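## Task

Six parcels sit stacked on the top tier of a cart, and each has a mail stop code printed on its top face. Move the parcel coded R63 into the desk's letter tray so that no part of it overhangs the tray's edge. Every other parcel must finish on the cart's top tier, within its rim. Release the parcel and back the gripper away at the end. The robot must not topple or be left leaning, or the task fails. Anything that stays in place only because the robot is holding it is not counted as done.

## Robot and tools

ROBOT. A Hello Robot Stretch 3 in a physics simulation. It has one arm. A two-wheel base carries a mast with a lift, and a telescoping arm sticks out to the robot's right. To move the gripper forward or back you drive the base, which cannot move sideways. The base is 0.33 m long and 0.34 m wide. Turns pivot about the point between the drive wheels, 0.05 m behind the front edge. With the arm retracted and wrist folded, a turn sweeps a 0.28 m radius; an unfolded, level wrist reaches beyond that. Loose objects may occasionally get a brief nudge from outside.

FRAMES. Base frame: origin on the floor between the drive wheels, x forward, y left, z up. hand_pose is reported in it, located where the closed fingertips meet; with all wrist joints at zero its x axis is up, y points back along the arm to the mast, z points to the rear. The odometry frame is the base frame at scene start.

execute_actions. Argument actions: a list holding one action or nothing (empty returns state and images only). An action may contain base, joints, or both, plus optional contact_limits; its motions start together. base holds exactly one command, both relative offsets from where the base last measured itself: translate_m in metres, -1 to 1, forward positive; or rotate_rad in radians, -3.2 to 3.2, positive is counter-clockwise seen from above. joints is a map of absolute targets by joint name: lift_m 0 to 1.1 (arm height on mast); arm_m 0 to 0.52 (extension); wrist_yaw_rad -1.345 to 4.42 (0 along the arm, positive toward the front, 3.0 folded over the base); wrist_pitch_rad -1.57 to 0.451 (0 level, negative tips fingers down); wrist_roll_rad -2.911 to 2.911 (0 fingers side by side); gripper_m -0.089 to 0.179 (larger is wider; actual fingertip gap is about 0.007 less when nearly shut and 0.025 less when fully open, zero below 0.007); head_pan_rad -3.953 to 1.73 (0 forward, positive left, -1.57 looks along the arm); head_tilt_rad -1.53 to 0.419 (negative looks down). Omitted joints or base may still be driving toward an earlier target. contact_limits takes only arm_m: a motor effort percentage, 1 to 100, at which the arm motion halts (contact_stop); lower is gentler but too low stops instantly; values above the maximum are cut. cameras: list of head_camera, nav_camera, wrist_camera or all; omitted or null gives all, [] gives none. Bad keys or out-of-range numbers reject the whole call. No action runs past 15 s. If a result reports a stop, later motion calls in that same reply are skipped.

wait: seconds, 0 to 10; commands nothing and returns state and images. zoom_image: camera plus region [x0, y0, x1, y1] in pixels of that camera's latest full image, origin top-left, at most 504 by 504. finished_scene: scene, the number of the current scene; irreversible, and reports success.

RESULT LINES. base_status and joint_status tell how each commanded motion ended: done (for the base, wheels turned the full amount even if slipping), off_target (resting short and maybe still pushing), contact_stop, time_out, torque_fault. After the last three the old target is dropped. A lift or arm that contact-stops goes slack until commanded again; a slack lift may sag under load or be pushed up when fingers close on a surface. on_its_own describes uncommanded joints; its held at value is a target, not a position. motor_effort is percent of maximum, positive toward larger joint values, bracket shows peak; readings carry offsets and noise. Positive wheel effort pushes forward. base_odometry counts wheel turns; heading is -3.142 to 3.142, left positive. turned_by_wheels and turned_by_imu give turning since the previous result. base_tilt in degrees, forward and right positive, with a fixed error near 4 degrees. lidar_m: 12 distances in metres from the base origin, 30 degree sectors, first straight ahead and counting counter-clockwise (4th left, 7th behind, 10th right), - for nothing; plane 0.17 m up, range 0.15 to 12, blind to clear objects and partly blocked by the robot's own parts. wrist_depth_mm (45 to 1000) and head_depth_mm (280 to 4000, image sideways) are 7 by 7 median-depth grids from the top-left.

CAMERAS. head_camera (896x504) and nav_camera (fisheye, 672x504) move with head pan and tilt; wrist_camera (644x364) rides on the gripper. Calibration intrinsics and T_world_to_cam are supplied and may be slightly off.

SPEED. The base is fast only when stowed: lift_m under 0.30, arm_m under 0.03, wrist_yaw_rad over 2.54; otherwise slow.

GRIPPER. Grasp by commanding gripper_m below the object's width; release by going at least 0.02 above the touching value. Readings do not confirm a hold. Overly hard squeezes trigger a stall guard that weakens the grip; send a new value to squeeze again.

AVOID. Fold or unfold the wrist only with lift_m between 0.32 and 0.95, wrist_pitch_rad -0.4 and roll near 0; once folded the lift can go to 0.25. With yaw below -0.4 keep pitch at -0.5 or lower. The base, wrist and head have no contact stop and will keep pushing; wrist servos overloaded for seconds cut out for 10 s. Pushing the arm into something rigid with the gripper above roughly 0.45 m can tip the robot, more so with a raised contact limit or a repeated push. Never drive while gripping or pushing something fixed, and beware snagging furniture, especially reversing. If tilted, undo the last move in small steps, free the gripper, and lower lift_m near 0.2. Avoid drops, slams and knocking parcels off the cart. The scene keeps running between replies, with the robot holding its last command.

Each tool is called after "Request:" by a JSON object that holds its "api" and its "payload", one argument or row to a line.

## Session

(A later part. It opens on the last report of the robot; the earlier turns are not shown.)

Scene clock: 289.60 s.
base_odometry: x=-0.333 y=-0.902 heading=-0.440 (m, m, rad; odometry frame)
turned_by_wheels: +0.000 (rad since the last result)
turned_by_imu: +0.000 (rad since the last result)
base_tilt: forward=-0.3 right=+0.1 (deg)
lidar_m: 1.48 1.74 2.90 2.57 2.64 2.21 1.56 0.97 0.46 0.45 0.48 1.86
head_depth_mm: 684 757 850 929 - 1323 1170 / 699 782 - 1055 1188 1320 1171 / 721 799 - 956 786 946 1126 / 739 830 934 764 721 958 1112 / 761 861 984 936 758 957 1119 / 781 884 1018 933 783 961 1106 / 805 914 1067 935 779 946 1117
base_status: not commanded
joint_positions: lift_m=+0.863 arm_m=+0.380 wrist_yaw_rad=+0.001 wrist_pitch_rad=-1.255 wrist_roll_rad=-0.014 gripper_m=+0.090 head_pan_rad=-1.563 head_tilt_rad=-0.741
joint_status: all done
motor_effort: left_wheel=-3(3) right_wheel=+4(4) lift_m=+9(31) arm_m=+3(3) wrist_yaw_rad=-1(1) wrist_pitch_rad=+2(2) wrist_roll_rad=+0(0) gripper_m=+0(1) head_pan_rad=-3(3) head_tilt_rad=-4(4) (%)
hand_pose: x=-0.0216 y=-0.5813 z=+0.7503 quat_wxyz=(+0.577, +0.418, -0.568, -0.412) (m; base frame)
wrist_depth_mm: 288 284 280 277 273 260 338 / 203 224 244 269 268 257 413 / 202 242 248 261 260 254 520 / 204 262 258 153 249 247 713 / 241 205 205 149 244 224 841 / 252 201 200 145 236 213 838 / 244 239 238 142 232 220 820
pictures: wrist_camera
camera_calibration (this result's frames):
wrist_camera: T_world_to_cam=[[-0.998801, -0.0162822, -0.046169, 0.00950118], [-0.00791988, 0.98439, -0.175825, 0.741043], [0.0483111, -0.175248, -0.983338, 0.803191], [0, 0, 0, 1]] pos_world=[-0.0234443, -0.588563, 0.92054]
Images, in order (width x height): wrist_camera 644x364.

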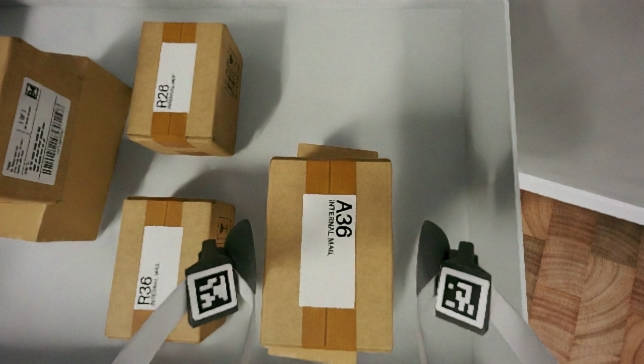

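Request:
{"api": "execute_actions", "payload": {
  "actions": [
    {"joints": {"gripper_m": 0.03}}
  ],
  "cameras": ["wrist_camera"]
}}

Scene clock: 295.90 s.
base_odometry: x=-0.333 y=-0.902 heading=-0.440 (m, m, rad; odometry frame)
turned_by_wheels: +0.000 (rad since the last result)
turned_by_imu: +0.000 (rad since the last result)
base_tilt: forward=-0.5 right=+0.2 (deg)
lidar_m: 1.48 1.74 2.90 2.58 2.64 2.21 1.56 0.97 0.46 0.45 0.48 1.86
head_depth_mm: 680 758 852 926 - 1323 1168 / 696 780 - 1062 1189 1334 1166 / 718 799 - 954 784 950 1124 / 739 829 935 759 719 963 1106 / 759 856 979 939 757 956 1110 / 781 886 1017 935 779 954 1112 / 808 916 1059 936 782 947 1119
base_status: not commanded
joint_positions: lift_m=+0.863 arm_m=+0.380 wrist_yaw_rad=+0.001 wrist_pitch_rad=-1.255 wrist_roll_rad=-0.014 gripper_m=+0.031 head_pan_rad=-1.563 head_tilt_rad=-0.741
joint_status: all done
motor_effort: left_wheel=-3(3) right_wheel=+4(5) lift_m=+9(8) arm_m=+4(3) wrist_yaw_rad=-1(2) wrist_pitch_rad=+2(2) wrist_roll_rad=+0(0) gripper_m=-12(89) head_pan_rad=-3(3) head_tilt_rad=-4(4) (%)
hand_pose: x=-0.0216 y=-0.5813 z=+0.7503 quat_wxyz=(+0.577, +0.418, -0.568, -0.412) (m; base frame)
wrist_depth_mm: 290 284 278 277 272 260 340 / 202 224 244 269 267 256 415 / 203 242 249 263 259 254 526 / 205 261 259 150 251 227 710 / 242 205 215 146 244 224 857 / 251 200 - 142 141 205 826 / 244 198 239 139 232 233 820
pictures: wrist_camera
camera_calibration (this result's frames):
wrist_camera: T_world_to_cam=[[-0.998801, -0.0162835, -0.0461689, 0.00949994], [-0.00792117, 0.98439, -0.175825, 0.741041], [0.0483113, -0.175248, -0.983338, 0.803181], [0, 0, 0, 1]] pos_world=[-0.0234442, -0.588563, 0.92053]
Images, in order (width x height): wrist_camera 644x364.

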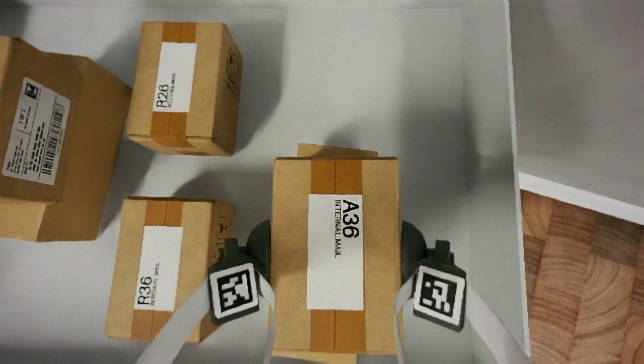

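Grasped. Lift.

Request:
{"api": "execute_actions", "payload": {
  "actions": [
    {"joints": {"lift_m": 0.93}}
  ],
  "cameras": ["wrist_camera"]
}}

Scene clock: 299.43 s.
base_odometry: x=-0.333 y=-0.902 heading=-0.440 (m, m, rad; odometry frame)
turned_by_wheels: +0.000 (rad since the last result)
turned_by_imu: +0.000 (rad since the last result)
base_tilt: forward=-0.4 right=+0.1 (deg)
lidar_m: 1.48 1.74 2.89 2.57 2.64 2.21 1.56 0.97 0.46 0.45 0.47 1.86
head_depth_mm: 681 756 - - 1186 1295 1171 / 700 753 912 1024 1179 1324 1173 / 719 - 948 963 785 945 1123 / 739 812 942 682 748 961 1109 / 761 855 983 931 752 958 1108 / 783 884 1024 940 780 953 1111 / 807 918 1057 932 782 948 1117
base_status: not commanded
joint_positions: lift_m=+0.929 arm_m=+0.380 wrist_yaw_rad=+0.001 wrist_pitch_rad=-1.255 wrist_roll_rad=-0.014 gripper_m=+0.031 head_pan_rad=-1.563 head_tilt_rad=-0.741
joint_status: all done
motor_effort: left_wheel=-3(3) right_wheel=+4(4) lift_m=+36(40) arm_m=+3(3) wrist_yaw_rad=-2(1) wrist_pitch_rad=+2(2) wrist_roll_rad=+0(0) gripper_m=-12(12) head_pan_rad=-3(3) head_tilt_rad=-4(4) (%)
hand_pose: x=-0.0216 y=-0.5813 z=+0.8170 quat_wxyz=(+0.577, +0.418, -0.568, -0.412) (m; base frame)
wrist_depth_mm: 321 315 309 317 312 377 340 / 349 349 338 342 333 461 414 / 235 282 286 331 325 604 525 / 228 298 324 150 314 861 715 / 323 318 272 146 273 924 912 / 317 313 - 142 141 905 894 / 310 307 302 139 291 889 878
pictures: wrist_camera
camera_calibration (this result's frames):
wrist_camera: T_world_to_cam=[[-0.998801, -0.0162834, -0.046169, 0.0125766], [-0.00792108, 0.98439, -0.175825, 0.75276], [0.0483113, -0.175248, -0.983338, 0.868708], [0, 0, 0, 1]] pos_world=[-0.0234442, -0.588565, 0.987168]
Images, in order (width x height): wrist_camera 644x364.

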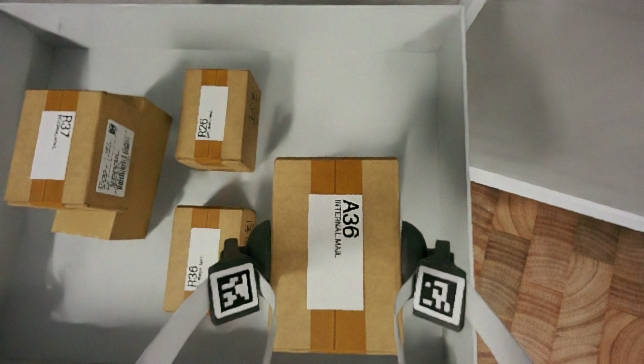

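Request:
{"api": "execute_actions", "payload": {
  "actions": [
    {"joints": {"arm_m": 0.51}}
  ],
  "cameras": ["wrist_camera"]
}}

Request:
{"api": "execute_actions", "payload": {
  "actions": [
    {"joints": {"lift_m": 0.815}}
  ],
  "cameras": ["wrist_camera"]
}}

Scene clock: 309.90 s.
base_odometry: x=-0.333 y=-0.902 heading=-0.440 (m, m, rad; odometry frame)
turned_by_wheels: +0.000 (rad since the last result)
turned_by_imu: +0.000 (rad since the last result)
base_tilt: forward=-0.4 right=+0.2 (deg)
lidar_m: 1.48 1.74 2.90 2.57 2.64 2.21 1.56 0.97 0.46 0.45 0.48 1.86
head_depth_mm: 678 756 - - 1170 1290 1163 / 699 751 915 1020 1176 1330 1160 / 714 - 913 952 784 947 1126 / 737 823 977 880 749 964 1110 / 762 857 976 934 756 956 1121 / 780 886 1019 936 782 956 1109 / 808 916 1056 932 780 944 1115
base_status: not commanded
joint_positions: lift_m=+0.929 arm_m=+0.510 wrist_yaw_rad=+0.001 wrist_pitch_rad=-1.255 wrist_roll_rad=-0.014 gripper_m=+0.031 head_pan_rad=-1.563 head_tilt_rad=-0.741
joint_status: all done
motor_effort: left_wheel=-3(3) right_wheel=+4(4) lift_m=+37(36) arm_m=+3(3) wrist_yaw_rad=-2(1) wrist_pitch_rad=+2(2) wrist_roll_rad=+0(0) gripper_m=-13(12) head_pan_rad=-3(3) head_tilt_rad=-3(3) (%)
hand_pose: x=-0.0216 y=-0.7113 z=+0.8170 quat_wxyz=(+0.577, +0.418, -0.568, -0.412) (m; base frame)
wrist_depth_mm: 507 399 332 283 247 219 197 / 935 631 474 381 317 273 240 / - - 725 522 424 319 306 / 334 329 325 150 287 502 417 / 322 318 270 146 283 853 665 / 217 266 - 142 141 901 892 / 213 280 302 139 291 886 869
pictures: wrist_camera
camera_calibration (this result's frames):
wrist_camera: T_world_to_cam=[[-0.998801, -0.0162704, -0.0461689, 0.0104682], [-0.00790824, 0.98439, -0.175825, 0.88073], [0.0483089, -0.175249, -0.983338, 0.845925], [0, 0, 0, 1]] pos_world=[-0.0234451, -0.718564, 0.987168]
Images, in order (width x height): wrist_camera 644x364.

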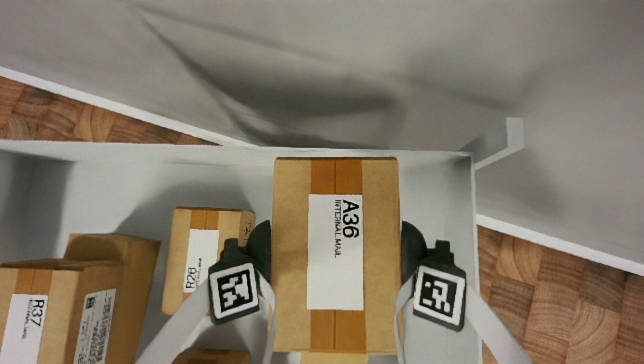

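Scene clock: 311.77 s.
base_odometry: x=-0.333 y=-0.902 heading=-0.440 (m, m, rad; odometry frame)
turned_by_wheels: +0.000 (rad since the last result)
turned_by_imu: +0.000 (rad since the last result)
base_tilt: forward=-0.4 right=+0.2 (deg)
lidar_m: 1.47 1.74 2.90 2.59 2.64 2.21 1.56 0.97 0.46 0.45 0.47 1.86
head_depth_mm: 684 762 857 974 - - 1146 / 699 779 868 - 1178 1330 1169 / 719 801 - 953 785 949 1124 / 737 831 943 880 748 961 1112 / 761 859 979 932 756 954 1111 / 784 885 1019 937 784 958 1112 / 804 916 1062 932 781 948 1118
base_status: not commanded
joint_positions: lift_m=+0.816 arm_m=+0.510 wrist_yaw_rad=+0.001 wrist_pitch_rad=-1.255 wrist_roll_rad=-0.014 gripper_m=+0.031 head_pan_rad=-1.563 head_tilt_rad=-0.741
joint_status: all done
motor_effort: left_wheel=-3(3) right_wheel=+4(4) lift_m=+9(34) arm_m=+3(3) wrist_yaw_rad=-2(1) wrist_pitch_rad=+2(2) wrist_roll_rad=+0(0) gripper_m=-12(12) head_pan_rad=-3(3) head_tilt_rad=-4(4) (%)
hand_pose: x=-0.0216 y=-0.7113 z=+0.7033 quat_wxyz=(+0.577, +0.418, -0.568, -0.412) (m; base frame)
wrist_depth_mm: 509 400 335 284 248 220 192 / 707 504 399 329 281 247 134 / 219 217 212 205 199 177 265 / 216 213 210 150 203 198 357 / 160 157 204 146 198 196 150 / 155 154 - 142 141 181 149 / 151 150 193 139 188 180 148
pictures: wrist_camera
camera_calibration (this result's frames):
wrist_camera: T_world_to_cam=[[-0.998801, -0.0162707, -0.0461689, 0.00522029], [-0.00790857, 0.98439, -0.175825, 0.860746], [0.048309, -0.175249, -0.983338, 0.734156], [0, 0, 0, 1]] pos_world=[-0.023445, -0.718564, 0.873505]
Images, in order (width x height): wrist_camera 644x364.

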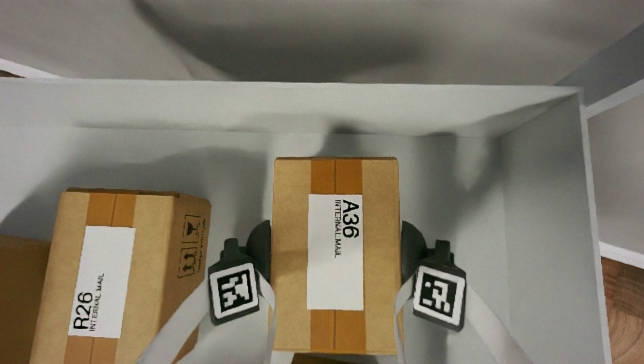

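Release, then lift and retract to view the lower box.

Request:
{"api": "execute_actions", "payload": {
  "actions": [
    {"joints": {"gripper_m": 0.08}}
  ],
  "cameras": []
}}

Request:
{"api": "execute_actions", "payload": {
  "actions": [
    {"joints": {"lift_m": 0.92}}
  ],
  "cameras": []
}}

Request:
{"api": "execute_actions", "payload": {
  "actions": [
    {"joints": {"arm_m": 0.38}}
  ],
  "cameras": ["wrist_camera"]
}}

Scene clock: 317.87 s.
base_odometry: x=-0.333 y=-0.902 heading=-0.440 (m, m, rad; odometry frame)
turned_by_wheels: +0.000 (rad since the last result)
turned_by_imu: +0.000 (rad since the last result)
base_tilt: forward=-0.5 right=+0.1 (deg)
lidar_m: 1.48 1.74 2.90 2.58 2.64 2.22 1.56 0.97 0.46 0.46 0.47 1.85
head_depth_mm: 683 759 854 970 - - 1144 / 701 781 869 - 1189 1343 1164 / 719 797 - 958 787 946 1120 / 740 828 941 886 750 957 1119 / 760 859 983 936 755 955 1109 / 783 888 1017 928 781 955 1110 / 803 916 1067 932 781 945 1121
base_status: not commanded
joint_positions: lift_m=+0.816 arm_m=+0.510 wrist_yaw_rad=+0.001 wrist_pitch_rad=-1.255 wrist_roll_rad=-0.014 gripper_m=+0.080 head_pan_rad=-1.563 head_tilt_rad=-0.741
joint_status: all done
motor_effort: left_wheel=-3(3) right_wheel=+5(4) lift_m=+9(9) arm_m=+3(3) wrist_yaw_rad=-1(1) wrist_pitch_rad=+2(2) wrist_roll_rad=+0(0) gripper_m=+0(77) head_pan_rad=-3(3) head_tilt_rad=-3(4) (%)
hand_pose: x=-0.0216 y=-0.7112 z=+0.7033 quat_wxyz=(+0.577, +0.419, -0.568, -0.412) (m; base frame)
wrist_depth_mm: 506 401 334 285 247 220 192 / 710 493 397 329 281 245 134 / 219 217 213 206 198 177 264 / 216 214 210 157 204 198 355 / 160 158 204 153 199 196 151 / 155 154 - 149 149 181 149 / 151 150 194 147 188 186 148
pictures: none
No camera images: the call's "cameras" was empty. Leave "cameras" out to get every camera's image.

Scene clock: 319.67 s.
base_odometry: x=-0.333 y=-0.902 heading=-0.440 (m, m, rad; odometry frame)
turned_by_wheels: +0.000 (rad since the last result)
turned_by_imu: +0.000 (rad since the last result)
base_tilt: forward=-0.5 right=+0.0 (deg)
lidar_m: 1.48 1.73 2.90 2.58 2.64 2.22 1.56 0.97 0.46 0.45 0.48 1.86
head_depth_mm: 684 757 - - 1187 1297 1170 / 700 757 917 1016 1178 1323 1164 / 721 - 919 957 787 947 1116 / 739 819 994 931 750 961 1113 / 760 857 981 937 757 961 1109 / 783 887 1021 938 781 954 1110 / 808 915 1059 938 784 945 1119
base_status: not commanded
joint_positions: lift_m=+0.919 arm_m=+0.510 wrist_yaw_rad=+0.001 wrist_pitch_rad=-1.255 wrist_roll_rad=-0.014 gripper_m=+0.080 head_pan_rad=-1.563 head_tilt_rad=-0.741
joint_status: all done
motor_effort: left_wheel=-3(3) right_wheel=+4(4) lift_m=+36(37) arm_m=+3(3) wrist_yaw_rad=-1(1) wrist_pitch_rad=+2(2) wrist_roll_rad=+0(0) gripper_m=+0(0) head_pan_rad=-3(3) head_tilt_rad=-3(4) (%)
hand_pose: x=-0.0216 y=-0.7112 z=+0.8070 quat_wxyz=(+0.577, +0.419, -0.568, -0.412) (m; base frame)
wrist_depth_mm: 508 400 332 283 247 219 198 / 941 630 475 380 316 273 239 / - 932 716 525 409 304 302 / 321 322 314 310 305 470 417 / 314 306 261 254 301 818 672 / 213 257 - 251 294 918 888 / 204 279 292 254 286 863 868
pictures: none
No camera images: the call's "cameras" was empty. Leave "cameras" out to get every camera's image.

Scene clock: 321.87 s.
base_odometry: x=-0.333 y=-0.902 heading=-0.440 (m, m, rad; odometry frame)
turned_by_wheels: +0.000 (rad since the last result)
turned_by_imu: +0.000 (rad since the last result)
base_tilt: forward=-0.3 right=+0.1 (deg)
lidar_m: 1.47 1.74 2.90 2.58 2.63 2.22 1.56 0.97 0.46 0.46 0.47 1.86
head_depth_mm: 684 754 815 - 1187 1295 1167 / 699 761 920 1020 1183 1320 1166 / 719 772 958 958 787 948 1123 / 740 821 939 896 752 962 1110 / 762 856 984 936 755 959 1110 / 785 885 1019 937 782 951 1105 / 804 920 1060 933 780 946 1117
base_status: not commanded
joint_positions: lift_m=+0.919 arm_m=+0.380 wrist_yaw_rad=+0.001 wrist_pitch_rad=-1.255 wrist_roll_rad=-0.014 gripper_m=+0.080 head_pan_rad=-1.563 head_tilt_rad=-0.741
joint_status: all done
motor_effort: left_wheel=-3(3) right_wheel=+4(4) lift_m=+35(36) arm_m=-4(5) wrist_yaw_rad=-1(1) wrist_pitch_rad=+2(2) wrist_roll_rad=+0(0) gripper_m=+0(0) head_pan_rad=-3(3) head_tilt_rad=-4(3) (%)
hand_pose: x=-0.0216 y=-0.5820 z=+0.8070 quat_wxyz=(+0.577, +0.418, -0.568, -0.412) (m; base frame)
wrist_depth_mm: 318 313 308 303 296 368 339 / 334 339 282 278 324 456 411 / 224 276 276 271 315 597 520 / 219 295 315 260 308 852 716 / 312 307 262 254 302 922 904 / 305 303 - 248 293 900 881 / 299 299 292 288 286 878 864
pictures: wrist_camera
camera_calibration (this result's frames):
wrist_camera: T_world_to_cam=[[-0.998801, -0.0162738, -0.0461675, 0.0121086], [-0.00790718, 0.984373, -0.175919, 0.751754], [0.0483089, -0.175343, -0.983321, 0.858711], [0, 0, 0, 1]] pos_world=[-0.0234451, -0.58924, 0.977196]
Images, in order (width x height): wrist_camera 644x364.

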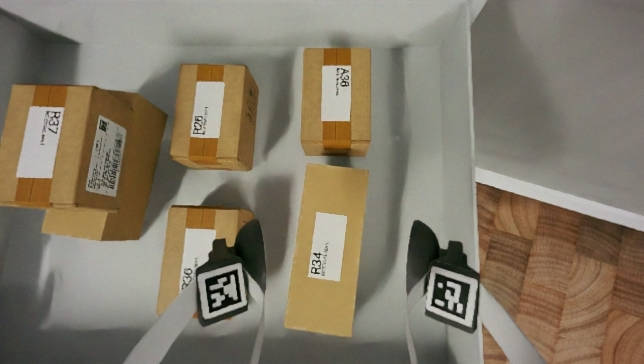

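Request:
{"api": "execute_actions", "payload": {
  "actions": [
    {"base": {"translate_m": 0.194}, "joints": {"arm_m": 0.45, "gripper_m": 0.09}}
  ],
  "cameras": ["wrist_camera"]
}}

Scene clock: 358.83 s.
base_odometry: x=-0.158 y=-0.985 heading=-0.441 (m, m, rad; odometry frame)
turned_by_wheels: +0.000 (rad since the last result)
turned_by_imu: +0.000 (rad since the last result)
base_tilt: forward=-0.5 right=+0.1 (deg)
lidar_m: 1.29 1.52 2.85 2.54 2.77 2.39 1.71 1.04 0.47 0.46 0.47 1.92
head_depth_mm: 730 811 - - 718 952 1142 / 750 806 975 926 755 965 1103 / 768 - 991 942 745 956 1113 / 788 866 - 908 787 957 1112 / 814 912 1051 941 785 935 1111 / 839 946 1093 1289 1481 1321 1168 / 862 977 1138 1347 1542 1348 1160
base_status: done
joint_positions: lift_m=+0.919 arm_m=+0.450 wrist_yaw_rad=+0.001 wrist_pitch_rad=-1.255 wrist_roll_rad=-0.014 gripper_m=+0.090 head_pan_rad=-1.563 head_tilt_rad=-0.741
joint_status: all done
motor_effort: left_wheel=-3(4) right_wheel=+5(9) lift_m=+36(36) arm_m=+3(4) wrist_yaw_rad=-1(1) wrist_pitch_rad=+2(2) wrist_roll_rad=+0(0) gripper_m=+1(46) head_pan_rad=-3(3) head_tilt_rad=-4(4) (%)
hand_pose: x=-0.0216 y=-0.6513 z=+0.8070 quat_wxyz=(+0.577, +0.418, -0.568, -0.412) (m; base frame)
wrist_depth_mm: 839 609 558 471 416 365 328 / - - 295 311 305 298 292 / - - 323 320 316 311 305 / - - 313 211 260 282 254 / 983 992 307 204 255 295 290 / 956 938 284 199 292 282 239 / 923 915 291 287 243 248 234
pictures: wrist_camera
camera_calibration (this result's frames):
wrist_camera: T_world_to_cam=[[-0.998801, -0.0162765, -0.0461666, 0.0109777], [-0.00790714, 0.984362, -0.175979, 0.820056], [0.0483089, -0.175403, -0.983311, 0.846509], [0, 0, 0, 1]] pos_world=[-0.0234451, -0.658573, 0.9772]
Images, in order (width x height): wrist_camera 644x364.

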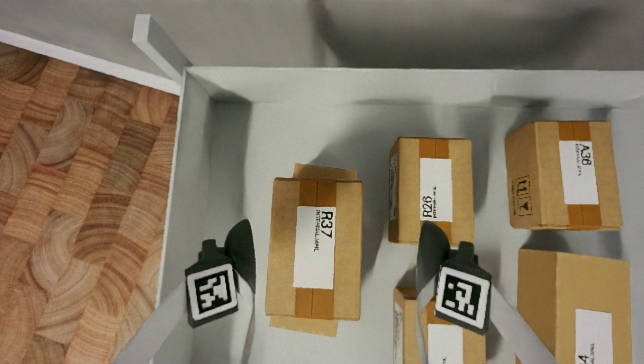

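Request:
{"api": "execute_actions", "payload": {
  "actions": [
    {"base": {"translate_m": 0.013}, "joints": {"lift_m": 0.90}}
  ],
  "cameras": ["wrist_camera"]
}}

Scene clock: 367.37 s.
base_odometry: x=-0.146 y=-0.990 heading=-0.441 (m, m, rad; odometry frame)
turned_by_wheels: +0.000 (rad since the last result)
turned_by_imu: +0.000 (rad since the last result)
base_tilt: forward=-0.4 right=+0.1 (deg)
lidar_m: 1.28 1.50 2.84 2.53 2.77 2.41 1.72 1.04 0.47 0.46 1.09 1.90
head_depth_mm: 731 815 889 - - 926 1129 / 752 822 - 899 765 958 1105 / 772 836 1015 938 766 956 1114 / 792 876 - 817 786 958 1116 / 819 923 1052 1139 787 957 1107 / 838 947 1093 1284 1488 1344 1165 / 861 984 1133 1352 1549 1344 1158
base_status: done
joint_positions: lift_m=+0.901 arm_m=+0.450 wrist_yaw_rad=+0.001 wrist_pitch_rad=-1.255 wrist_roll_rad=-0.014 gripper_m=+0.090 head_pan_rad=-1.563 head_tilt_rad=-0.741
joint_status: all done
motor_effort: left_wheel=-3(4) right_wheel=+4(11) lift_m=+9(32) arm_m=+3(3) wrist_yaw_rad=-1(1) wrist_pitch_rad=+2(2) wrist_roll_rad=+0(0) gripper_m=+0(0) head_pan_rad=-3(3) head_tilt_rad=-3(3) (%)
hand_pose: x=-0.0216 y=-0.6513 z=+0.7883 quat_wxyz=(+0.577, +0.418, -0.568, -0.412) (m; base frame)
wrist_depth_mm: 853 610 558 477 421 370 334 / - - 270 271 266 260 255 / - - 303 302 298 294 240 / - 979 294 191 242 268 235 / 956 933 288 185 254 276 259 / 934 919 280 181 274 271 221 / 910 899 274 225 262 219 216
pictures: wrist_camera
camera_calibration (this result's frames):
wrist_camera: T_world_to_cam=[[-0.998801, -0.0162765, -0.0461665, 0.0101161], [-0.00790713, 0.984362, -0.175979, 0.816773], [0.0483089, -0.175403, -0.983311, 0.828159], [0, 0, 0, 1]] pos_world=[-0.0234451, -0.658575, 0.95854]
Images, in order (width x height): wrist_camera 644x364.

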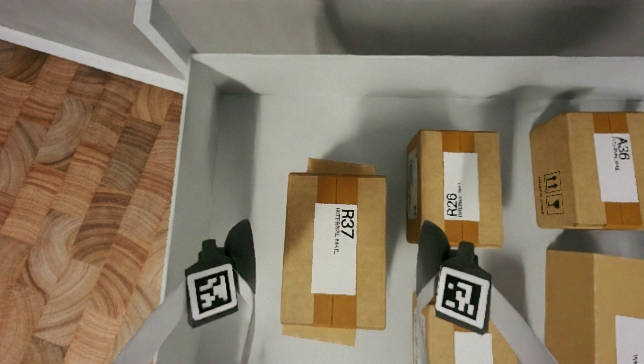

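Request:
{"api": "execute_actions", "payload": {
  "actions": [
    {"joints": {"lift_m": 0.862}}
  ],
  "cameras": []
}}

Request:
{"api": "execute_actions", "payload": {
  "actions": [
    {"joints": {"gripper_m": 0.03}}
  ],
  "cameras": ["wrist_camera"]
}}

Scene clock: 372.13 s.
base_odometry: x=-0.146 y=-0.990 heading=-0.441 (m, m, rad; odometry frame)
turned_by_wheels: +0.000 (rad since the last result)
turned_by_imu: +0.000 (rad since the last result)
base_tilt: forward=-0.4 right=+0.2 (deg)
lidar_m: 1.28 1.50 2.83 2.54 2.78 2.41 1.72 1.04 0.47 0.46 1.09 1.90
head_depth_mm: 732 813 913 1014 - 950 1123 / 753 834 - 900 766 962 1105 / 770 845 1030 937 767 959 1107 / 792 888 1013 790 787 954 1109 / 816 918 1052 1053 785 958 1113 / 843 957 1099 1302 1487 1353 1162 / 863 980 1140 1355 1535 1350 1157
base_status: not commanded
joint_positions: lift_m=+0.863 arm_m=+0.450 wrist_yaw_rad=+0.001 wrist_pitch_rad=-1.255 wrist_roll_rad=-0.014 gripper_m=+0.090 head_pan_rad=-1.563 head_tilt_rad=-0.741
joint_status: all done
motor_effort: left_wheel=-3(3) right_wheel=+5(4) lift_m=+9(10) arm_m=+3(3) wrist_yaw_rad=-1(1) wrist_pitch_rad=+2(2) wrist_roll_rad=+0(0) gripper_m=+0(0) head_pan_rad=-2(2) head_tilt_rad=-3(3) (%)
hand_pose: x=-0.0216 y=-0.6513 z=+0.7503 quat_wxyz=(+0.577, +0.418, -0.568, -0.412) (m; base frame)
wrist_depth_mm: 853 584 231 227 223 218 215 / - 940 269 266 263 260 242 / 972 955 265 263 258 207 215 / 951 934 258 152 202 200 214 / 913 232 252 148 198 196 237 / 896 233 243 144 227 237 217 / 871 239 238 142 213 185 214
pictures: none
No camera images: the call's "cameras" was empty. Leave "cameras" out to get every camera's image.

Scene clock: 373.23 s.
base_odometry: x=-0.146 y=-0.990 heading=-0.441 (m, m, rad; odometry frame)
turned_by_wheels: +0.000 (rad since the last result)
turned_by_imu: +0.000 (rad since the last result)
base_tilt: forward=-0.4 right=+0.2 (deg)
lidar_m: 1.27 1.50 2.84 2.54 2.77 2.41 1.73 1.04 0.47 0.46 1.09 1.91
head_depth_mm: 732 815 915 1007 - 951 1125 / 755 834 - 906 767 966 1107 / 772 844 1031 941 766 958 1109 / 793 889 1005 785 785 957 1113 / 815 922 1051 961 787 962 1110 / 841 949 1088 1289 1502 1349 1165 / 869 987 1136 1343 1550 1339 1164
base_status: not commanded
joint_positions: lift_m=+0.863 arm_m=+0.450 wrist_yaw_rad=+0.001 wrist_pitch_rad=-1.255 wrist_roll_rad=-0.014 gripper_m=+0.031 head_pan_rad=-1.563 head_tilt_rad=-0.741
joint_status: all done
motor_effort: left_wheel=-3(3) right_wheel=+5(5) lift_m=+9(9) arm_m=+3(3) wrist_yaw_rad=-1(1) wrist_pitch_rad=+2(2) wrist_roll_rad=+0(0) gripper_m=-12(87) head_pan_rad=-3(3) head_tilt_rad=-3(4) (%)
hand_pose: x=-0.0216 y=-0.6513 z=+0.7503 quat_wxyz=(+0.577, +0.418, -0.568, -0.412) (m; base frame)
wrist_depth_mm: 850 583 230 227 222 218 217 / - 943 268 267 263 258 242 / 977 961 263 262 259 207 215 / 953 947 258 150 200 200 213 / 927 232 252 146 146 196 236 / 892 235 - 142 141 236 217 / 900 204 238 140 186 185 214
pictures: wrist_camera
camera_calibration (this result's frames):
wrist_camera: T_world_to_cam=[[-0.998801, -0.0162776, -0.0461666, 0.00836112], [-0.00790819, 0.984362, -0.175979, 0.810086], [0.0483092, -0.175403, -0.983311, 0.790791], [0, 0, 0, 1]] pos_world=[-0.0234451, -0.658575, 0.920537]
Images, in order (width x height): wrist_camera 644x364.

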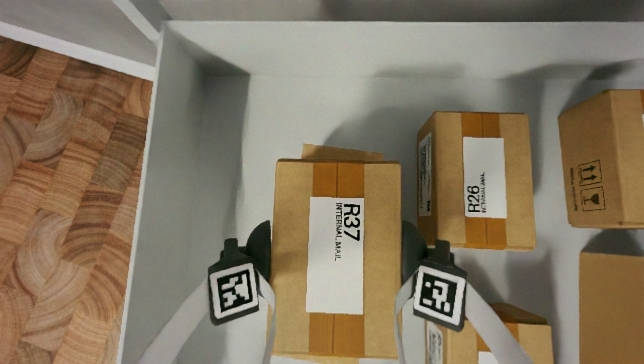

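Lift, then retract to place in front.

Request:
{"api": "execute_actions", "payload": {
  "actions": [
    {"joints": {"lift_m": 0.93}}
  ],
  "cameras": ["wrist_camera"]
}}

Scene clock: 378.70 s.
base_odometry: x=-0.146 y=-0.990 heading=-0.441 (m, m, rad; odometry frame)
turned_by_wheels: +0.000 (rad since the last result)
turned_by_imu: +0.000 (rad since the last result)
base_tilt: forward=-0.5 right=+0.0 (deg)
lidar_m: 1.28 1.50 2.84 2.54 2.78 2.40 1.73 1.04 0.47 0.46 1.09 1.90
head_depth_mm: 733 812 - - 744 938 1132 / 751 806 973 928 766 967 1106 / 772 - 999 941 765 957 1117 / 791 874 - 811 785 960 1113 / 817 919 1062 1052 783 959 1114 / 840 953 1089 1291 1498 1344 1163 / 865 979 1138 1350 1548 1346 1163
base_status: not commanded
joint_positions: lift_m=+0.929 arm_m=+0.450 wrist_yaw_rad=+0.001 wrist_pitch_rad=-1.255 wrist_roll_rad=-0.014 gripper_m=+0.031 head_pan_rad=-1.563 head_tilt_rad=-0.741
joint_status: all done
motor_effort: left_wheel=-3(3) right_wheel=+5(4) lift_m=+37(38) arm_m=+3(3) wrist_yaw_rad=-1(1) wrist_pitch_rad=+2(2) wrist_roll_rad=+0(0) gripper_m=-13(13) head_pan_rad=-3(3) head_tilt_rad=-3(4) (%)
hand_pose: x=-0.0216 y=-0.6513 z=+0.8170 quat_wxyz=(+0.577, +0.418, -0.568, -0.412) (m; base frame)
wrist_depth_mm: 852 652 557 476 418 372 337 / - - 298 312 305 298 291 / - - 333 329 328 323 315 / - - 323 150 265 285 263 / - 975 309 146 146 302 297 / 957 956 - 142 141 296 247 / 945 938 300 139 246 264 242
pictures: wrist_camera
camera_calibration (this result's frames):
wrist_camera: T_world_to_cam=[[-0.998801, -0.0162781, -0.0461665, 0.0114372], [-0.00790867, 0.984362, -0.175979, 0.821815], [0.0483092, -0.175403, -0.983311, 0.856316], [0, 0, 0, 1]] pos_world=[-0.023445, -0.658577, 0.987175]
Images, in order (width x height): wrist_camera 644x364.

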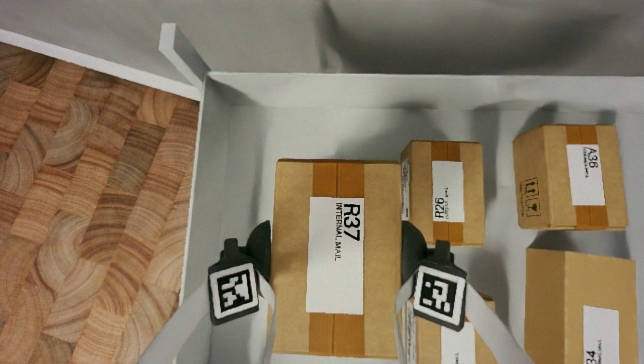

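Request:
{"api": "execute_actions", "payload": {
  "actions": [
    {"joints": {"arm_m": 0.33}}
  ],
  "cameras": ["wrist_camera"]
}}

Scene clock: 384.50 s.
base_odometry: x=-0.146 y=-0.990 heading=-0.441 (m, m, rad; odometry frame)
turned_by_wheels: +0.000 (rad since the last result)
turned_by_imu: +0.000 (rad since the last result)
base_tilt: forward=-0.4 right=+0.2 (deg)
lidar_m: 1.28 1.50 2.84 2.53 2.77 2.41 1.73 1.04 0.47 0.46 1.10 1.90
head_depth_mm: 732 811 - - 768 943 1119 / 755 817 994 906 767 963 1107 / 771 832 - 944 765 958 1115 / 794 873 1009 682 708 959 1118 / 813 920 1052 1051 783 959 1108 / 837 949 1091 1288 1493 1352 1167 / 865 980 1131 1355 1552 1348 1162
base_status: not commanded
joint_positions: lift_m=+0.929 arm_m=+0.330 wrist_yaw_rad=+0.001 wrist_pitch_rad=-1.255 wrist_roll_rad=-0.014 gripper_m=+0.031 head_pan_rad=-1.563 head_tilt_rad=-0.741
joint_status: all done
motor_effort: left_wheel=-3(3) right_wheel=+4(4) lift_m=+36(36) arm_m=-4(4) wrist_yaw_rad=-1(1) wrist_pitch_rad=+2(2) wrist_roll_rad=+0(0) gripper_m=-13(12) head_pan_rad=-2(3) head_tilt_rad=-4(4) (%)
hand_pose: x=-0.0216 y=-0.5320 z=+0.8170 quat_wxyz=(+0.577, +0.418, -0.568, -0.412) (m; base frame)
wrist_depth_mm: - 934 353 350 344 331 288 / - - 341 287 286 305 291 / - - 334 279 324 321 269 / - - 321 150 266 282 261 / - 959 313 145 146 273 256 / 958 945 - 142 141 297 294 / 919 926 912 139 239 292 288
pictures: wrist_camera
camera_calibration (this result's frames):
wrist_camera: T_world_to_cam=[[-0.998801, -0.0162778, -0.0461666, 0.0133798], [-0.00790861, 0.984363, -0.175975, 0.704346], [0.0483091, -0.175398, -0.983312, 0.87725], [0, 0, 0, 1]] pos_world=[-0.023445, -0.539246, 0.987175]
Images, in order (width x height): wrist_camera 644x364.

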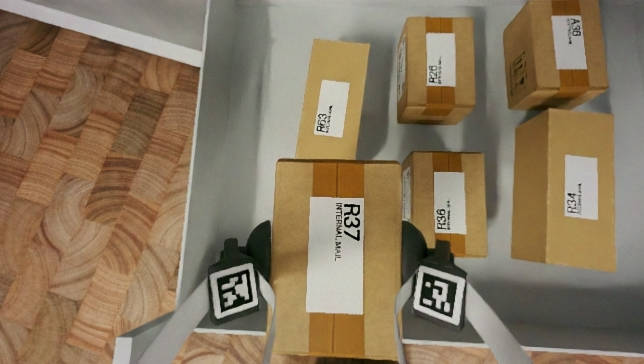

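Request:
{"api": "execute_actions", "payload": {
  "actions": [
    {"joints": {"arm_m": 0.336, "lift_m": 0.85}}
  ],
  "cameras": ["wrist_camera"]
}}

Scene clock: 398.70 s.
base_odometry: x=-0.146 y=-0.990 heading=-0.441 (m, m, rad; odometry frame)
turned_by_wheels: +0.000 (rad since the last result)
turned_by_imu: +0.000 (rad since the last result)
base_tilt: forward=-0.4 right=+0.3 (deg)
lidar_m: 1.27 1.50 2.84 2.53 2.78 2.40 1.73 1.04 0.47 0.46 1.09 1.90
head_depth_mm: 729 817 914 993 - - 1122 / 753 840 916 - 765 962 1104 / 774 867 - 876 748 964 1114 / 795 892 992 - 707 958 1109 / 817 923 1060 960 784 958 1113 / 840 955 1095 1287 1488 1344 1161 / 863 985 1140 1350 1544 1346 1162
base_status: not commanded
joint_positions: lift_m=+0.851 arm_m=+0.336 wrist_yaw_rad=+0.001 wrist_pitch_rad=-1.255 wrist_roll_rad=-0.014 gripper_m=+0.031 head_pan_rad=-1.563 head_tilt_rad=-0.741
joint_status: all done
motor_effort: left_wheel=-3(3) right_wheel=+4(4) lift_m=+10(34) arm_m=+3(3) wrist_yaw_rad=-1(1) wrist_pitch_rad=+2(2) wrist_roll_rad=+0(0) gripper_m=-13(12) head_pan_rad=-3(3) head_tilt_rad=-3(4) (%)
hand_pose: x=-0.0216 y=-0.5373 z=+0.7383 quat_wxyz=(+0.577, +0.418, -0.568, -0.412) (m; base frame)
wrist_depth_mm: - 843 268 208 224 205 215 / - 233 259 202 253 245 229 / 954 234 255 195 246 196 217 / 943 219 246 150 190 188 211 / 908 220 240 145 146 183 207 / 896 207 - 142 141 223 221 / 869 195 223 140 213 220 217
pictures: wrist_camera
camera_calibration (this result's frames):
wrist_camera: T_world_to_cam=[[-0.998801, -0.0162771, -0.0461669, 0.00966245], [-0.00790851, 0.984365, -0.175962, 0.695739], [0.0483092, -0.175386, -0.983314, 0.798981], [0, 0, 0, 1]] pos_world=[-0.023445, -0.544574, 0.908519]
Images, in order (width x height): wrist_camera 644x364.

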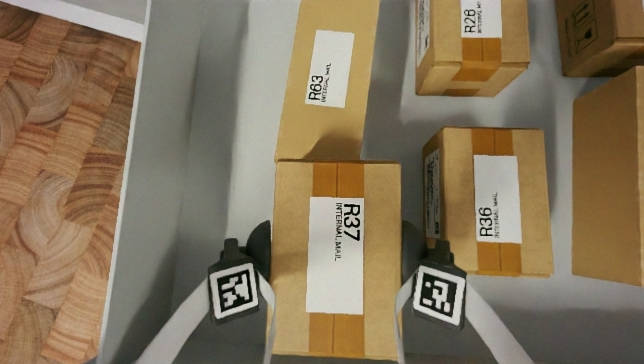

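Request:
{"api": "execute_actions", "payload": {
  "actions": [
    {"joints": {"lift_m": 0.815}}
  ],
  "cameras": ["wrist_camera"]
}}

Request:
{"api": "execute_actions", "payload": {
  "actions": [
    {"joints": {"gripper_m": 0.08}}
  ],
  "cameras": []
}}

Request:
{"api": "execute_actions", "payload": {
  "actions": [
    {"joints": {"lift_m": 0.92, "gripper_m": 0.09}}
  ],
  "cameras": []
}}

Scene clock: 405.53 s.
base_odometry: x=-0.146 y=-0.990 heading=-0.441 (m, m, rad; odometry frame)
turned_by_wheels: +0.000 (rad since the last result)
turned_by_imu: +0.000 (rad since the last result)
base_tilt: forward=-0.4 right=+0.2 (deg)
lidar_m: 1.27 1.50 2.84 2.53 2.77 2.41 1.73 1.04 0.47 0.46 1.09 1.91
head_depth_mm: 733 812 920 940 - - 1098 / 753 839 937 - 763 963 1106 / 770 865 947 848 767 959 1111 / 790 890 1006 951 710 956 1114 / 815 922 1057 969 785 959 1111 / 841 945 1098 1288 1487 1354 1166 / 862 984 1140 1357 1550 1353 1165
base_status: not commanded
joint_positions: lift_m=+0.816 arm_m=+0.336 wrist_yaw_rad=+0.001 wrist_pitch_rad=-1.255 wrist_roll_rad=-0.014 gripper_m=+0.031 head_pan_rad=-1.563 head_tilt_rad=-0.741
joint_status: all done
motor_effort: left_wheel=-3(3) right_wheel=+4(3) lift_m=+9(11) arm_m=+3(2) wrist_yaw_rad=-1(1) wrist_pitch_rad=+2(2) wrist_roll_rad=+0(0) gripper_m=-13(13) head_pan_rad=-3(3) head_tilt_rad=-4(4) (%)
hand_pose: x=-0.0216 y=-0.5373 z=+0.7033 quat_wxyz=(+0.577, +0.418, -0.568, -0.412) (m; base frame)
wrist_depth_mm: 960 187 229 169 221 168 204 / 953 187 222 165 216 212 211 / 907 189 216 160 212 158 188 / 894 190 211 150 175 154 182 / 867 191 206 146 146 150 150 / 857 193 - 142 141 190 188 / 154 183 195 139 187 188 186
pictures: wrist_camera
camera_calibration (this result's frames):
wrist_camera: T_world_to_cam=[[-0.998801, -0.0162769, -0.0461669, 0.00804678], [-0.0079083, 0.984365, -0.175962, 0.689582], [0.0483092, -0.175386, -0.983314, 0.764567], [0, 0, 0, 1]] pos_world=[-0.023445, -0.544575, 0.873521]
Images, in order (width x height): wrist_camera 644x364.

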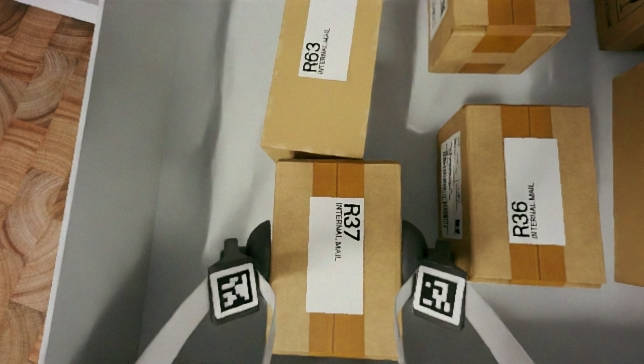

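Scene clock: 406.53 s.
base_odometry: x=-0.146 y=-0.990 heading=-0.441 (m, m, rad; odometry frame)
turned_by_wheels: +0.000 (rad since the last result)
turned_by_imu: +0.000 (rad since the last result)
base_tilt: forward=-0.4 right=+0.2 (deg)
lidar_m: 1.28 1.50 2.84 2.53 2.77 2.40 1.73 1.04 0.47 0.46 1.10 1.90
head_depth_mm: 733 812 915 936 - - 1100 / 753 841 937 - 756 963 1105 / 773 864 948 850 744 961 1114 / 796 894 1002 954 709 963 1115 / 818 921 1060 962 784 954 1111 / 839 950 1103 1285 1483 1350 1159 / 867 983 1140 1354 1553 1346 1165
base_status: not commanded
joint_positions: lift_m=+0.816 arm_m=+0.336 wrist_yaw_rad=+0.001 wrist_pitch_rad=-1.255 wrist_roll_rad=-0.014 gripper_m=+0.080 head_pan_rad=-1.563 head_tilt_rad=-0.741
joint_status: all done
motor_effort: left_wheel=-3(3) right_wheel=+5(5) lift_m=+9(9) arm_m=+3(4) wrist_yaw_rad=-1(1) wrist_pitch_rad=+2(2) wrist_roll_rad=+0(0) gripper_m=+0(80) head_pan_rad=-3(3) head_tilt_rad=-4(4) (%)
hand_pose: x=-0.0216 y=-0.5373 z=+0.7033 quat_wxyz=(+0.577, +0.418, -0.568, -0.412) (m; base frame)
wrist_depth_mm: 965 186 231 169 220 169 206 / 968 188 223 164 217 211 211 / 924 189 216 160 211 158 188 / 902 191 210 158 201 153 154 / 863 192 205 153 177 150 150 / 861 193 - 149 149 190 188 / 154 182 195 147 189 189 186
pictures: none
No camera images: the call's "cameras" was empty. Leave "cameras" out to get every camera's image.

Scene clock: 408.33 s.
base_odometry: x=-0.146 y=-0.990 heading=-0.441 (m, m, rad; odometry frame)
turned_by_wheels: +0.000 (rad since the last result)
turned_by_imu: +0.000 (rad since the last result)
base_tilt: forward=-0.4 right=+0.2 (deg)
lidar_m: 1.27 1.50 2.84 2.53 2.78 2.41 1.73 1.04 0.48 0.46 1.09 1.90
head_depth_mm: 733 818 880 - 763 932 1124 / 750 824 - 898 761 961 1106 / 770 841 - 943 764 962 1111 / 792 885 1020 873 723 957 1117 / 815 921 1054 1130 783 955 1113 / 841 949 1093 1294 1489 1345 1171 / 864 984 1136 1350 1542 1346 1159
base_status: not commanded
joint_positions: lift_m=+0.919 arm_m=+0.336 wrist_yaw_rad=+0.001 wrist_pitch_rad=-1.255 wrist_roll_rad=-0.014 gripper_m=+0.090 head_pan_rad=-1.563 head_tilt_rad=-0.741
joint_status: all done
motor_effort: left_wheel=-3(3) right_wheel=+4(4) lift_m=+35(39) arm_m=+3(3) wrist_yaw_rad=-1(1) wrist_pitch_rad=+2(2) wrist_roll_rad=+0(0) gripper_m=+0(47) head_pan_rad=-2(3) head_tilt_rad=-4(4) (%)
hand_pose: x=-0.0216 y=-0.5373 z=+0.8070 quat_wxyz=(+0.577, +0.418, -0.568, -0.412) (m; base frame)
wrist_depth_mm: - 915 340 339 332 324 277 / - - 333 276 275 286 269 / - - 323 270 314 310 257 / - - 313 264 273 269 251 / 989 965 307 256 299 258 245 / 963 947 296 250 294 288 284 / 926 911 294 273 278 259 276
pictures: none
No camera images: the call's "cameras" was empty. Leave "cameras" out to get every camera's image.

Request:
{"api": "execute_actions", "payload": {
  "actions": [
    {"joints": {"arm_m": 0.455}}
  ],
  "cameras": ["wrist_camera"]
}}

Scene clock: 417.20 s.
base_odometry: x=-0.146 y=-0.990 heading=-0.441 (m, m, rad; odometry frame)
turned_by_wheels: +0.000 (rad since the last result)
turned_by_imu: +0.000 (rad since the last result)
base_tilt: forward=-0.5 right=+0.1 (deg)
lidar_m: 1.27 1.50 2.84 2.54 2.76 2.40 1.73 1.04 0.47 0.46 1.09 1.90
head_depth_mm: 734 813 - - 734 938 1124 / 752 811 976 913 758 959 1103 / 772 - 998 912 763 958 1113 / 795 880 - 945 724 958 1115 / 816 924 1052 964 784 958 1110 / 841 952 1092 1286 1503 1344 1160 / 864 985 1138 1355 1554 1350 1160
base_status: not commanded
joint_positions: lift_m=+0.919 arm_m=+0.455 wrist_yaw_rad=+0.001 wrist_pitch_rad=-1.255 wrist_roll_rad=-0.014 gripper_m=+0.090 head_pan_rad=-1.563 head_tilt_rad=-0.741
joint_status: all done
motor_effort: left_wheel=-3(3) right_wheel=+4(4) lift_m=+36(36) arm_m=+3(4) wrist_yaw_rad=-2(1) wrist_pitch_rad=+2(2) wrist_roll_rad=+0(0) gripper_m=+1(1) head_pan_rad=-3(3) head_tilt_rad=-4(4) (%)
hand_pose: x=-0.0216 y=-0.6563 z=+0.8070 quat_wxyz=(+0.577, +0.418, -0.568, -0.412) (m; base frame)
wrist_depth_mm: 844 638 554 471 408 367 328 / - - 299 300 294 286 279 / - - 322 320 316 313 260 / - - 312 311 260 284 253 / 957 974 305 254 299 294 250 / 967 951 298 246 293 290 240 / 925 917 292 243 276 237 233
pictures: wrist_camera
camera_calibration (this result's frames):
wrist_camera: T_world_to_cam=[[-0.998801, -0.0162767, -0.046165, 0.0108946], [-0.00790273, 0.984345, -0.176077, 0.825069], [0.0483082, -0.175501, -0.983293, 0.845554], [0, 0, 0, 1]] pos_world=[-0.0234454, -0.663579, 0.977206]
Images, in order (width x height): wrist_camera 644x364.

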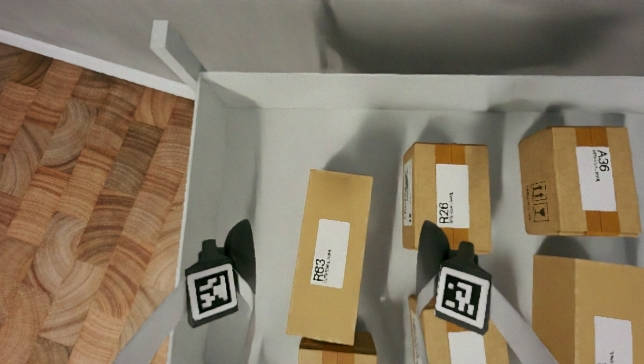

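Request:
{"api": "execute_actions", "payload": {
  "actions": [
    {"base": {"translate_m": 0.005}, "joints": {"lift_m": 0.86}}
  ],
  "cameras": ["wrist_camera"]
}}

Scene clock: 431.33 s.
base_odometry: x=-0.141 y=-0.992 heading=-0.441 (m, m, rad; odometry frame)
turned_by_wheels: +0.000 (rad since the last result)
turned_by_imu: +0.000 (rad since the last result)
base_tilt: forward=-0.4 right=+0.2 (deg)
lidar_m: 1.27 1.50 2.83 2.54 2.77 2.41 1.73 1.04 0.47 0.46 1.10 1.89
head_depth_mm: 734 814 922 979 - 940 1122 / 751 840 - 912 759 958 1118 / 770 848 1030 939 764 961 1116 / 794 891 1008 926 725 956 1107 / 818 923 1058 1151 783 960 1120 / 843 952 1098 1287 1513 1349 1159 / 869 984 1140 1357 1541 1346 1161
base_status: done
joint_positions: lift_m=+0.861 arm_m=+0.455 wrist_yaw_rad=+0.001 wrist_pitch_rad=-1.255 wrist_roll_rad=-0.014 gripper_m=+0.090 head_pan_rad=-1.563 head_tilt_rad=-0.741
joint_status: all done
motor_effort: left_wheel=-4(5) right_wheel=+4(11) lift_m=+9(33) arm_m=+3(3) wrist_yaw_rad=-1(1) wrist_pitch_rad=+2(2) wrist_roll_rad=+0(0) gripper_m=+1(0) head_pan_rad=-3(3) head_tilt_rad=-4(3) (%)
hand_pose: x=-0.0216 y=-0.6563 z=+0.7483 quat_wxyz=(+0.577, +0.418, -0.568, -0.412) (m; base frame)
wrist_depth_mm: 842 574 490 425 375 338 305 / - 933 258 263 254 251 243 / 973 951 262 261 258 203 221 / 939 910 255 201 209 198 219 / 921 910 250 196 241 193 234 / 901 225 242 191 237 234 225 / 866 858 237 186 231 183 211
pictures: wrist_camera
camera_calibration (this result's frames):
wrist_camera: T_world_to_cam=[[-0.998801, -0.0162767, -0.046165, 0.00818652], [-0.00790282, 0.984345, -0.176077, 0.814744], [0.0483082, -0.175501, -0.983293, 0.787876], [0, 0, 0, 1]] pos_world=[-0.0234454, -0.663583, 0.918548]
Images, in order (width x height): wrist_camera 644x364.

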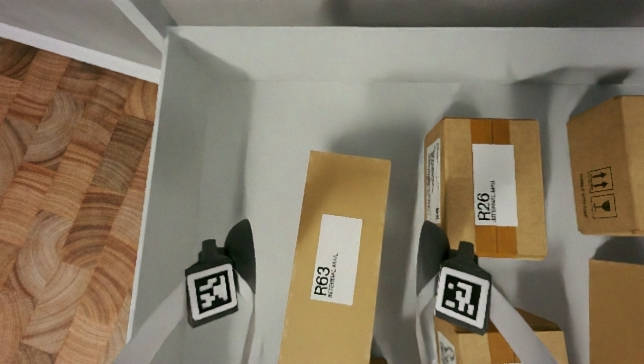

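Request:
{"api": "execute_actions", "payload": {
  "actions": [
    {"joints": {"gripper_m": 0.08}}
  ],
  "cameras": ["wrist_camera"]
}}

Scene clock: 452.87 s.
base_odometry: x=-0.141 y=-0.992 heading=-0.441 (m, m, rad; odometry frame)
turned_by_wheels: +0.000 (rad since the last result)
turned_by_imu: +0.000 (rad since the last result)
base_tilt: forward=-0.4 right=+0.2 (deg)
lidar_m: 1.27 1.50 2.84 2.54 2.77 2.41 1.73 1.04 0.47 0.46 1.09 1.90
head_depth_mm: 732 817 923 979 - 943 1130 / 753 836 - 911 760 962 1114 / 775 850 1032 946 764 962 1118 / 793 884 1010 910 726 960 1112 / 816 925 1058 1144 784 959 1120 / 841 952 1092 1296 1507 1345 1167 / 863 985 1141 1345 1553 1356 1161
base_status: not commanded
joint_positions: lift_m=+0.861 arm_m=+0.455 wrist_yaw_rad=+0.001 wrist_pitch_rad=-1.255 wrist_roll_rad=-0.014 gripper_m=+0.080 head_pan_rad=-1.563 head_tilt_rad=-0.741
joint_status: all done
motor_effort: left_wheel=-3(3) right_wheel=+4(4) lift_m=+9(9) arm_m=+3(3) wrist_yaw_rad=-2(1) wrist_pitch_rad=+2(2) wrist_roll_rad=+0(0) gripper_m=+0(45) head_pan_rad=-3(3) head_tilt_rad=-3(3) (%)
hand_pose: x=-0.0216 y=-0.6563 z=+0.7483 quat_wxyz=(+0.577, +0.418, -0.568, -0.412) (m; base frame)
wrist_depth_mm: 845 578 491 423 375 337 307 / - 927 257 262 256 249 244 / 962 960 262 259 257 203 221 / 958 934 254 202 210 199 220 / 936 902 250 196 235 193 234 / 894 225 - 190 236 235 225 / 866 867 237 186 231 184 211
pictures: wrist_camera
camera_calibration (this result's frames):
wrist_camera: T_world_to_cam=[[-0.998801, -0.0162765, -0.046165, 0.00818667], [-0.00790258, 0.984345, -0.176077, 0.814744], [0.0483082, -0.175501, -0.983293, 0.787876], [0, 0, 0, 1]] pos_world=[-0.0234454, -0.663583, 0.918548]
Images, in order (width x height): wrist_camera 644x364.

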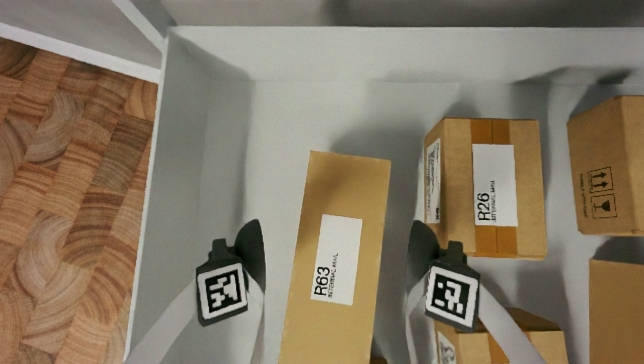

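Descend in a step.

Request:
{"api": "execute_actions", "payload": {
  "actions": [
    {"joints": {"lift_m": 0.808}}
  ],
  "cameras": ["wrist_camera"]
}}

Scene clock: 456.40 s.
base_odometry: x=-0.141 y=-0.992 heading=-0.441 (m, m, rad; odometry frame)
turned_by_wheels: +0.000 (rad since the last result)
turned_by_imu: +0.000 (rad since the last result)
base_tilt: forward=-0.5 right=+0.2 (deg)
lidar_m: 1.27 1.49 2.84 2.54 2.77 2.41 1.73 1.04 0.47 0.46 1.09 1.90
head_depth_mm: 736 819 924 945 823 - - / 751 842 935 - 745 954 1116 / 775 869 - 896 766 960 1112 / 795 892 1002 881 722 957 1117 / 817 924 1059 1148 784 962 1122 / 839 953 1095 1292 1510 1359 1161 / 862 985 1140 1349 1538 1344 1163
base_status: not commanded
joint_positions: lift_m=+0.809 arm_m=+0.455 wrist_yaw_rad=+0.001 wrist_pitch_rad=-1.255 wrist_roll_rad=-0.014 gripper_m=+0.080 head_pan_rad=-1.563 head_tilt_rad=-0.741
joint_status: all done
motor_effort: left_wheel=-3(3) right_wheel=+4(4) lift_m=+9(8) arm_m=+3(3) wrist_yaw_rad=-1(1) wrist_pitch_rad=+2(2) wrist_roll_rad=+0(0) gripper_m=-1(0) head_pan_rad=-3(3) head_tilt_rad=-3(4) (%)
hand_pose: x=-0.0216 y=-0.6563 z=+0.6963 quat_wxyz=(+0.577, +0.418, -0.568, -0.412) (m; base frame)
wrist_depth_mm: 837 174 200 197 193 190 188 / 949 175 215 212 209 206 204 / 911 176 209 206 203 151 150 / 891 177 203 148 185 147 146 / 878 178 198 144 182 143 142 / 845 180 - 140 140 185 183 / 808 170 188 137 183 167 178
pictures: wrist_camera
camera_calibration (this result's frames):
wrist_camera: T_world_to_cam=[[-0.998801, -0.0162769, -0.0461649, 0.00578599], [-0.00790298, 0.984345, -0.176077, 0.805589], [0.0483082, -0.175501, -0.983293, 0.736748], [0, 0, 0, 1]] pos_world=[-0.0234454, -0.663584, 0.866552]
Images, in order (width x height): wrist_camera 644x364.

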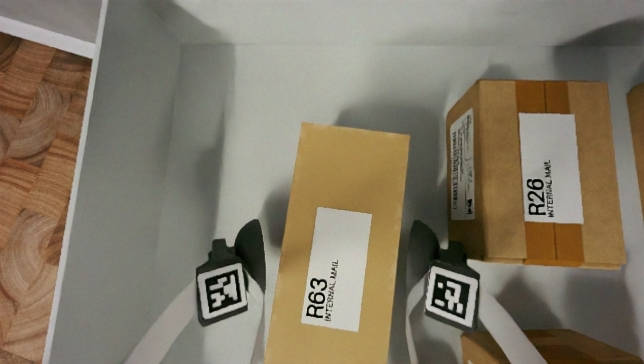

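Request:
{"api": "execute_actions", "payload": {
  "actions": [
    {"joints": {"gripper_m": 0.025}}
  ],
  "cameras": ["wrist_camera"]
}}

Scene clock: 460.03 s.
base_odometry: x=-0.141 y=-0.992 heading=-0.441 (m, m, rad; odometry frame)
turned_by_wheels: +0.000 (rad since the last result)
turned_by_imu: +0.000 (rad since the last result)
base_tilt: forward=-0.5 right=+0.2 (deg)
lidar_m: 1.27 1.50 2.84 2.53 2.77 2.41 1.73 1.04 0.47 0.46 1.09 1.90
head_depth_mm: 733 818 920 946 824 - - / 753 839 938 - 744 963 1115 / 773 863 - 920 763 954 1109 / 794 892 999 924 721 962 1109 / 814 920 1057 1144 785 955 1122 / 844 955 1098 1289 1516 1346 1165 / 867 986 1149 1349 1547 1352 1170
base_status: not commanded
joint_positions: lift_m=+0.809 arm_m=+0.455 wrist_yaw_rad=+0.001 wrist_pitch_rad=-1.255 wrist_roll_rad=-0.014 gripper_m=+0.026 head_pan_rad=-1.563 head_tilt_rad=-0.741
joint_status: all done
motor_effort: left_wheel=-4(4) right_wheel=+5(4) lift_m=+9(9) arm_m=+2(3) wrist_yaw_rad=-1(1) wrist_pitch_rad=+2(2) wrist_roll_rad=+0(0) gripper_m=-12(86) head_pan_rad=-3(2) head_tilt_rad=-3(3) (%)
hand_pose: x=-0.0216 y=-0.6563 z=+0.6963 quat_wxyz=(+0.577, +0.418, -0.568, -0.412) (m; base frame)
wrist_depth_mm: 845 175 200 197 193 191 188 / 948 175 215 212 209 206 203 / 930 176 209 151 202 151 150 / 884 178 202 146 187 147 146 / 867 178 199 142 182 143 141 / 840 181 193 138 138 185 183 / 834 171 187 135 181 173 179
pictures: wrist_camera
camera_calibration (this result's frames):
wrist_camera: T_world_to_cam=[[-0.998801, -0.0162778, -0.0461651, 0.00578498], [-0.00790385, 0.984345, -0.176077, 0.805587], [0.0483085, -0.175501, -0.983293, 0.736735], [0, 0, 0, 1]] pos_world=[-0.0234453, -0.663584, 0.866539]
Images, in order (width x height): wrist_camera 644x364.

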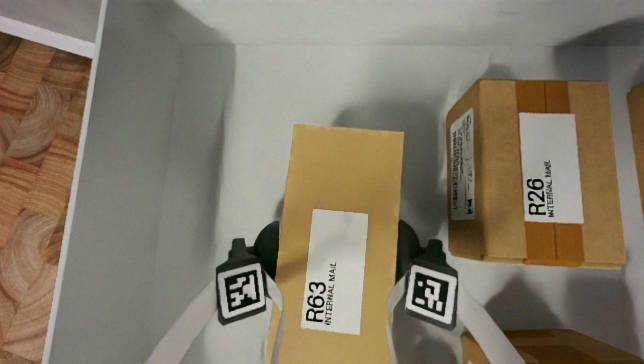

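Request:
{"api": "execute_actions", "payload": {
  "actions": [
    {"joints": {"lift_m": 0.95}}
  ],
  "cameras": ["wrist_camera"]
}}

Scene clock: 466.00 s.
base_odometry: x=-0.141 y=-0.992 heading=-0.441 (m, m, rad; odometry frame)
turned_by_wheels: +0.000 (rad since the last result)
turned_by_imu: +0.000 (rad since the last result)
base_tilt: forward=-0.6 right=+0.2 (deg)
lidar_m: 1.27 1.50 2.83 2.54 2.78 2.40 1.73 1.04 0.48 0.46 1.09 1.90
head_depth_mm: 736 804 - 943 761 936 1141 / 748 - 973 913 763 962 1109 / 764 - 984 945 767 959 1111 / 795 898 1009 746 723 960 1116 / 817 925 1061 1145 786 959 1122 / 843 950 1096 1280 1512 1342 1163 / 865 977 1138 1357 1550 1347 1159
base_status: not commanded
joint_positions: lift_m=+0.949 arm_m=+0.455 wrist_yaw_rad=+0.001 wrist_pitch_rad=-1.255 wrist_roll_rad=-0.014 gripper_m=+0.026 head_pan_rad=-1.563 head_tilt_rad=-0.741
joint_status: all done
motor_effort: left_wheel=-4(3) right_wheel=+4(4) lift_m=+36(38) arm_m=+3(3) wrist_yaw_rad=-1(1) wrist_pitch_rad=+2(2) wrist_roll_rad=+0(0) gripper_m=-12(11) head_pan_rad=-3(3) head_tilt_rad=-3(3) (%)
hand_pose: x=-0.0216 y=-0.6563 z=+0.8370 quat_wxyz=(+0.577, +0.418, -0.568, -0.412) (m; base frame)
wrist_depth_mm: 853 677 549 474 413 368 330 / - - 642 589 500 431 384 / - - 353 151 341 339 327 / - - 346 146 284 313 285 / - - 337 142 277 314 315 / - 960 322 138 138 316 267 / 944 965 316 135 266 284 261
pictures: wrist_camera
camera_calibration (this result's frames):
wrist_camera: T_world_to_cam=[[-0.998801, -0.0162778, -0.046165, 0.0122771], [-0.00790388, 0.984345, -0.176077, 0.830353], [0.0483084, -0.175501, -0.983293, 0.875018], [0, 0, 0, 1]] pos_world=[-0.0234453, -0.663587, 1.00717]
Images, in order (width x height): wrist_camera 644x364.

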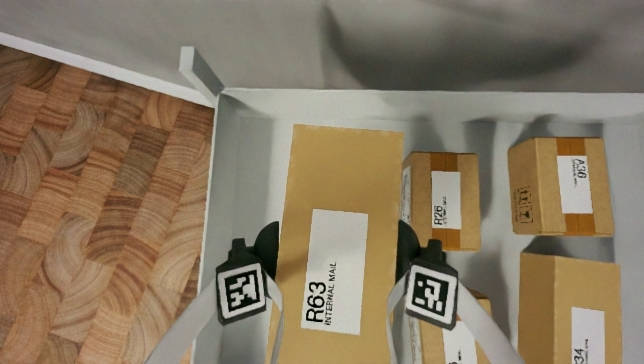

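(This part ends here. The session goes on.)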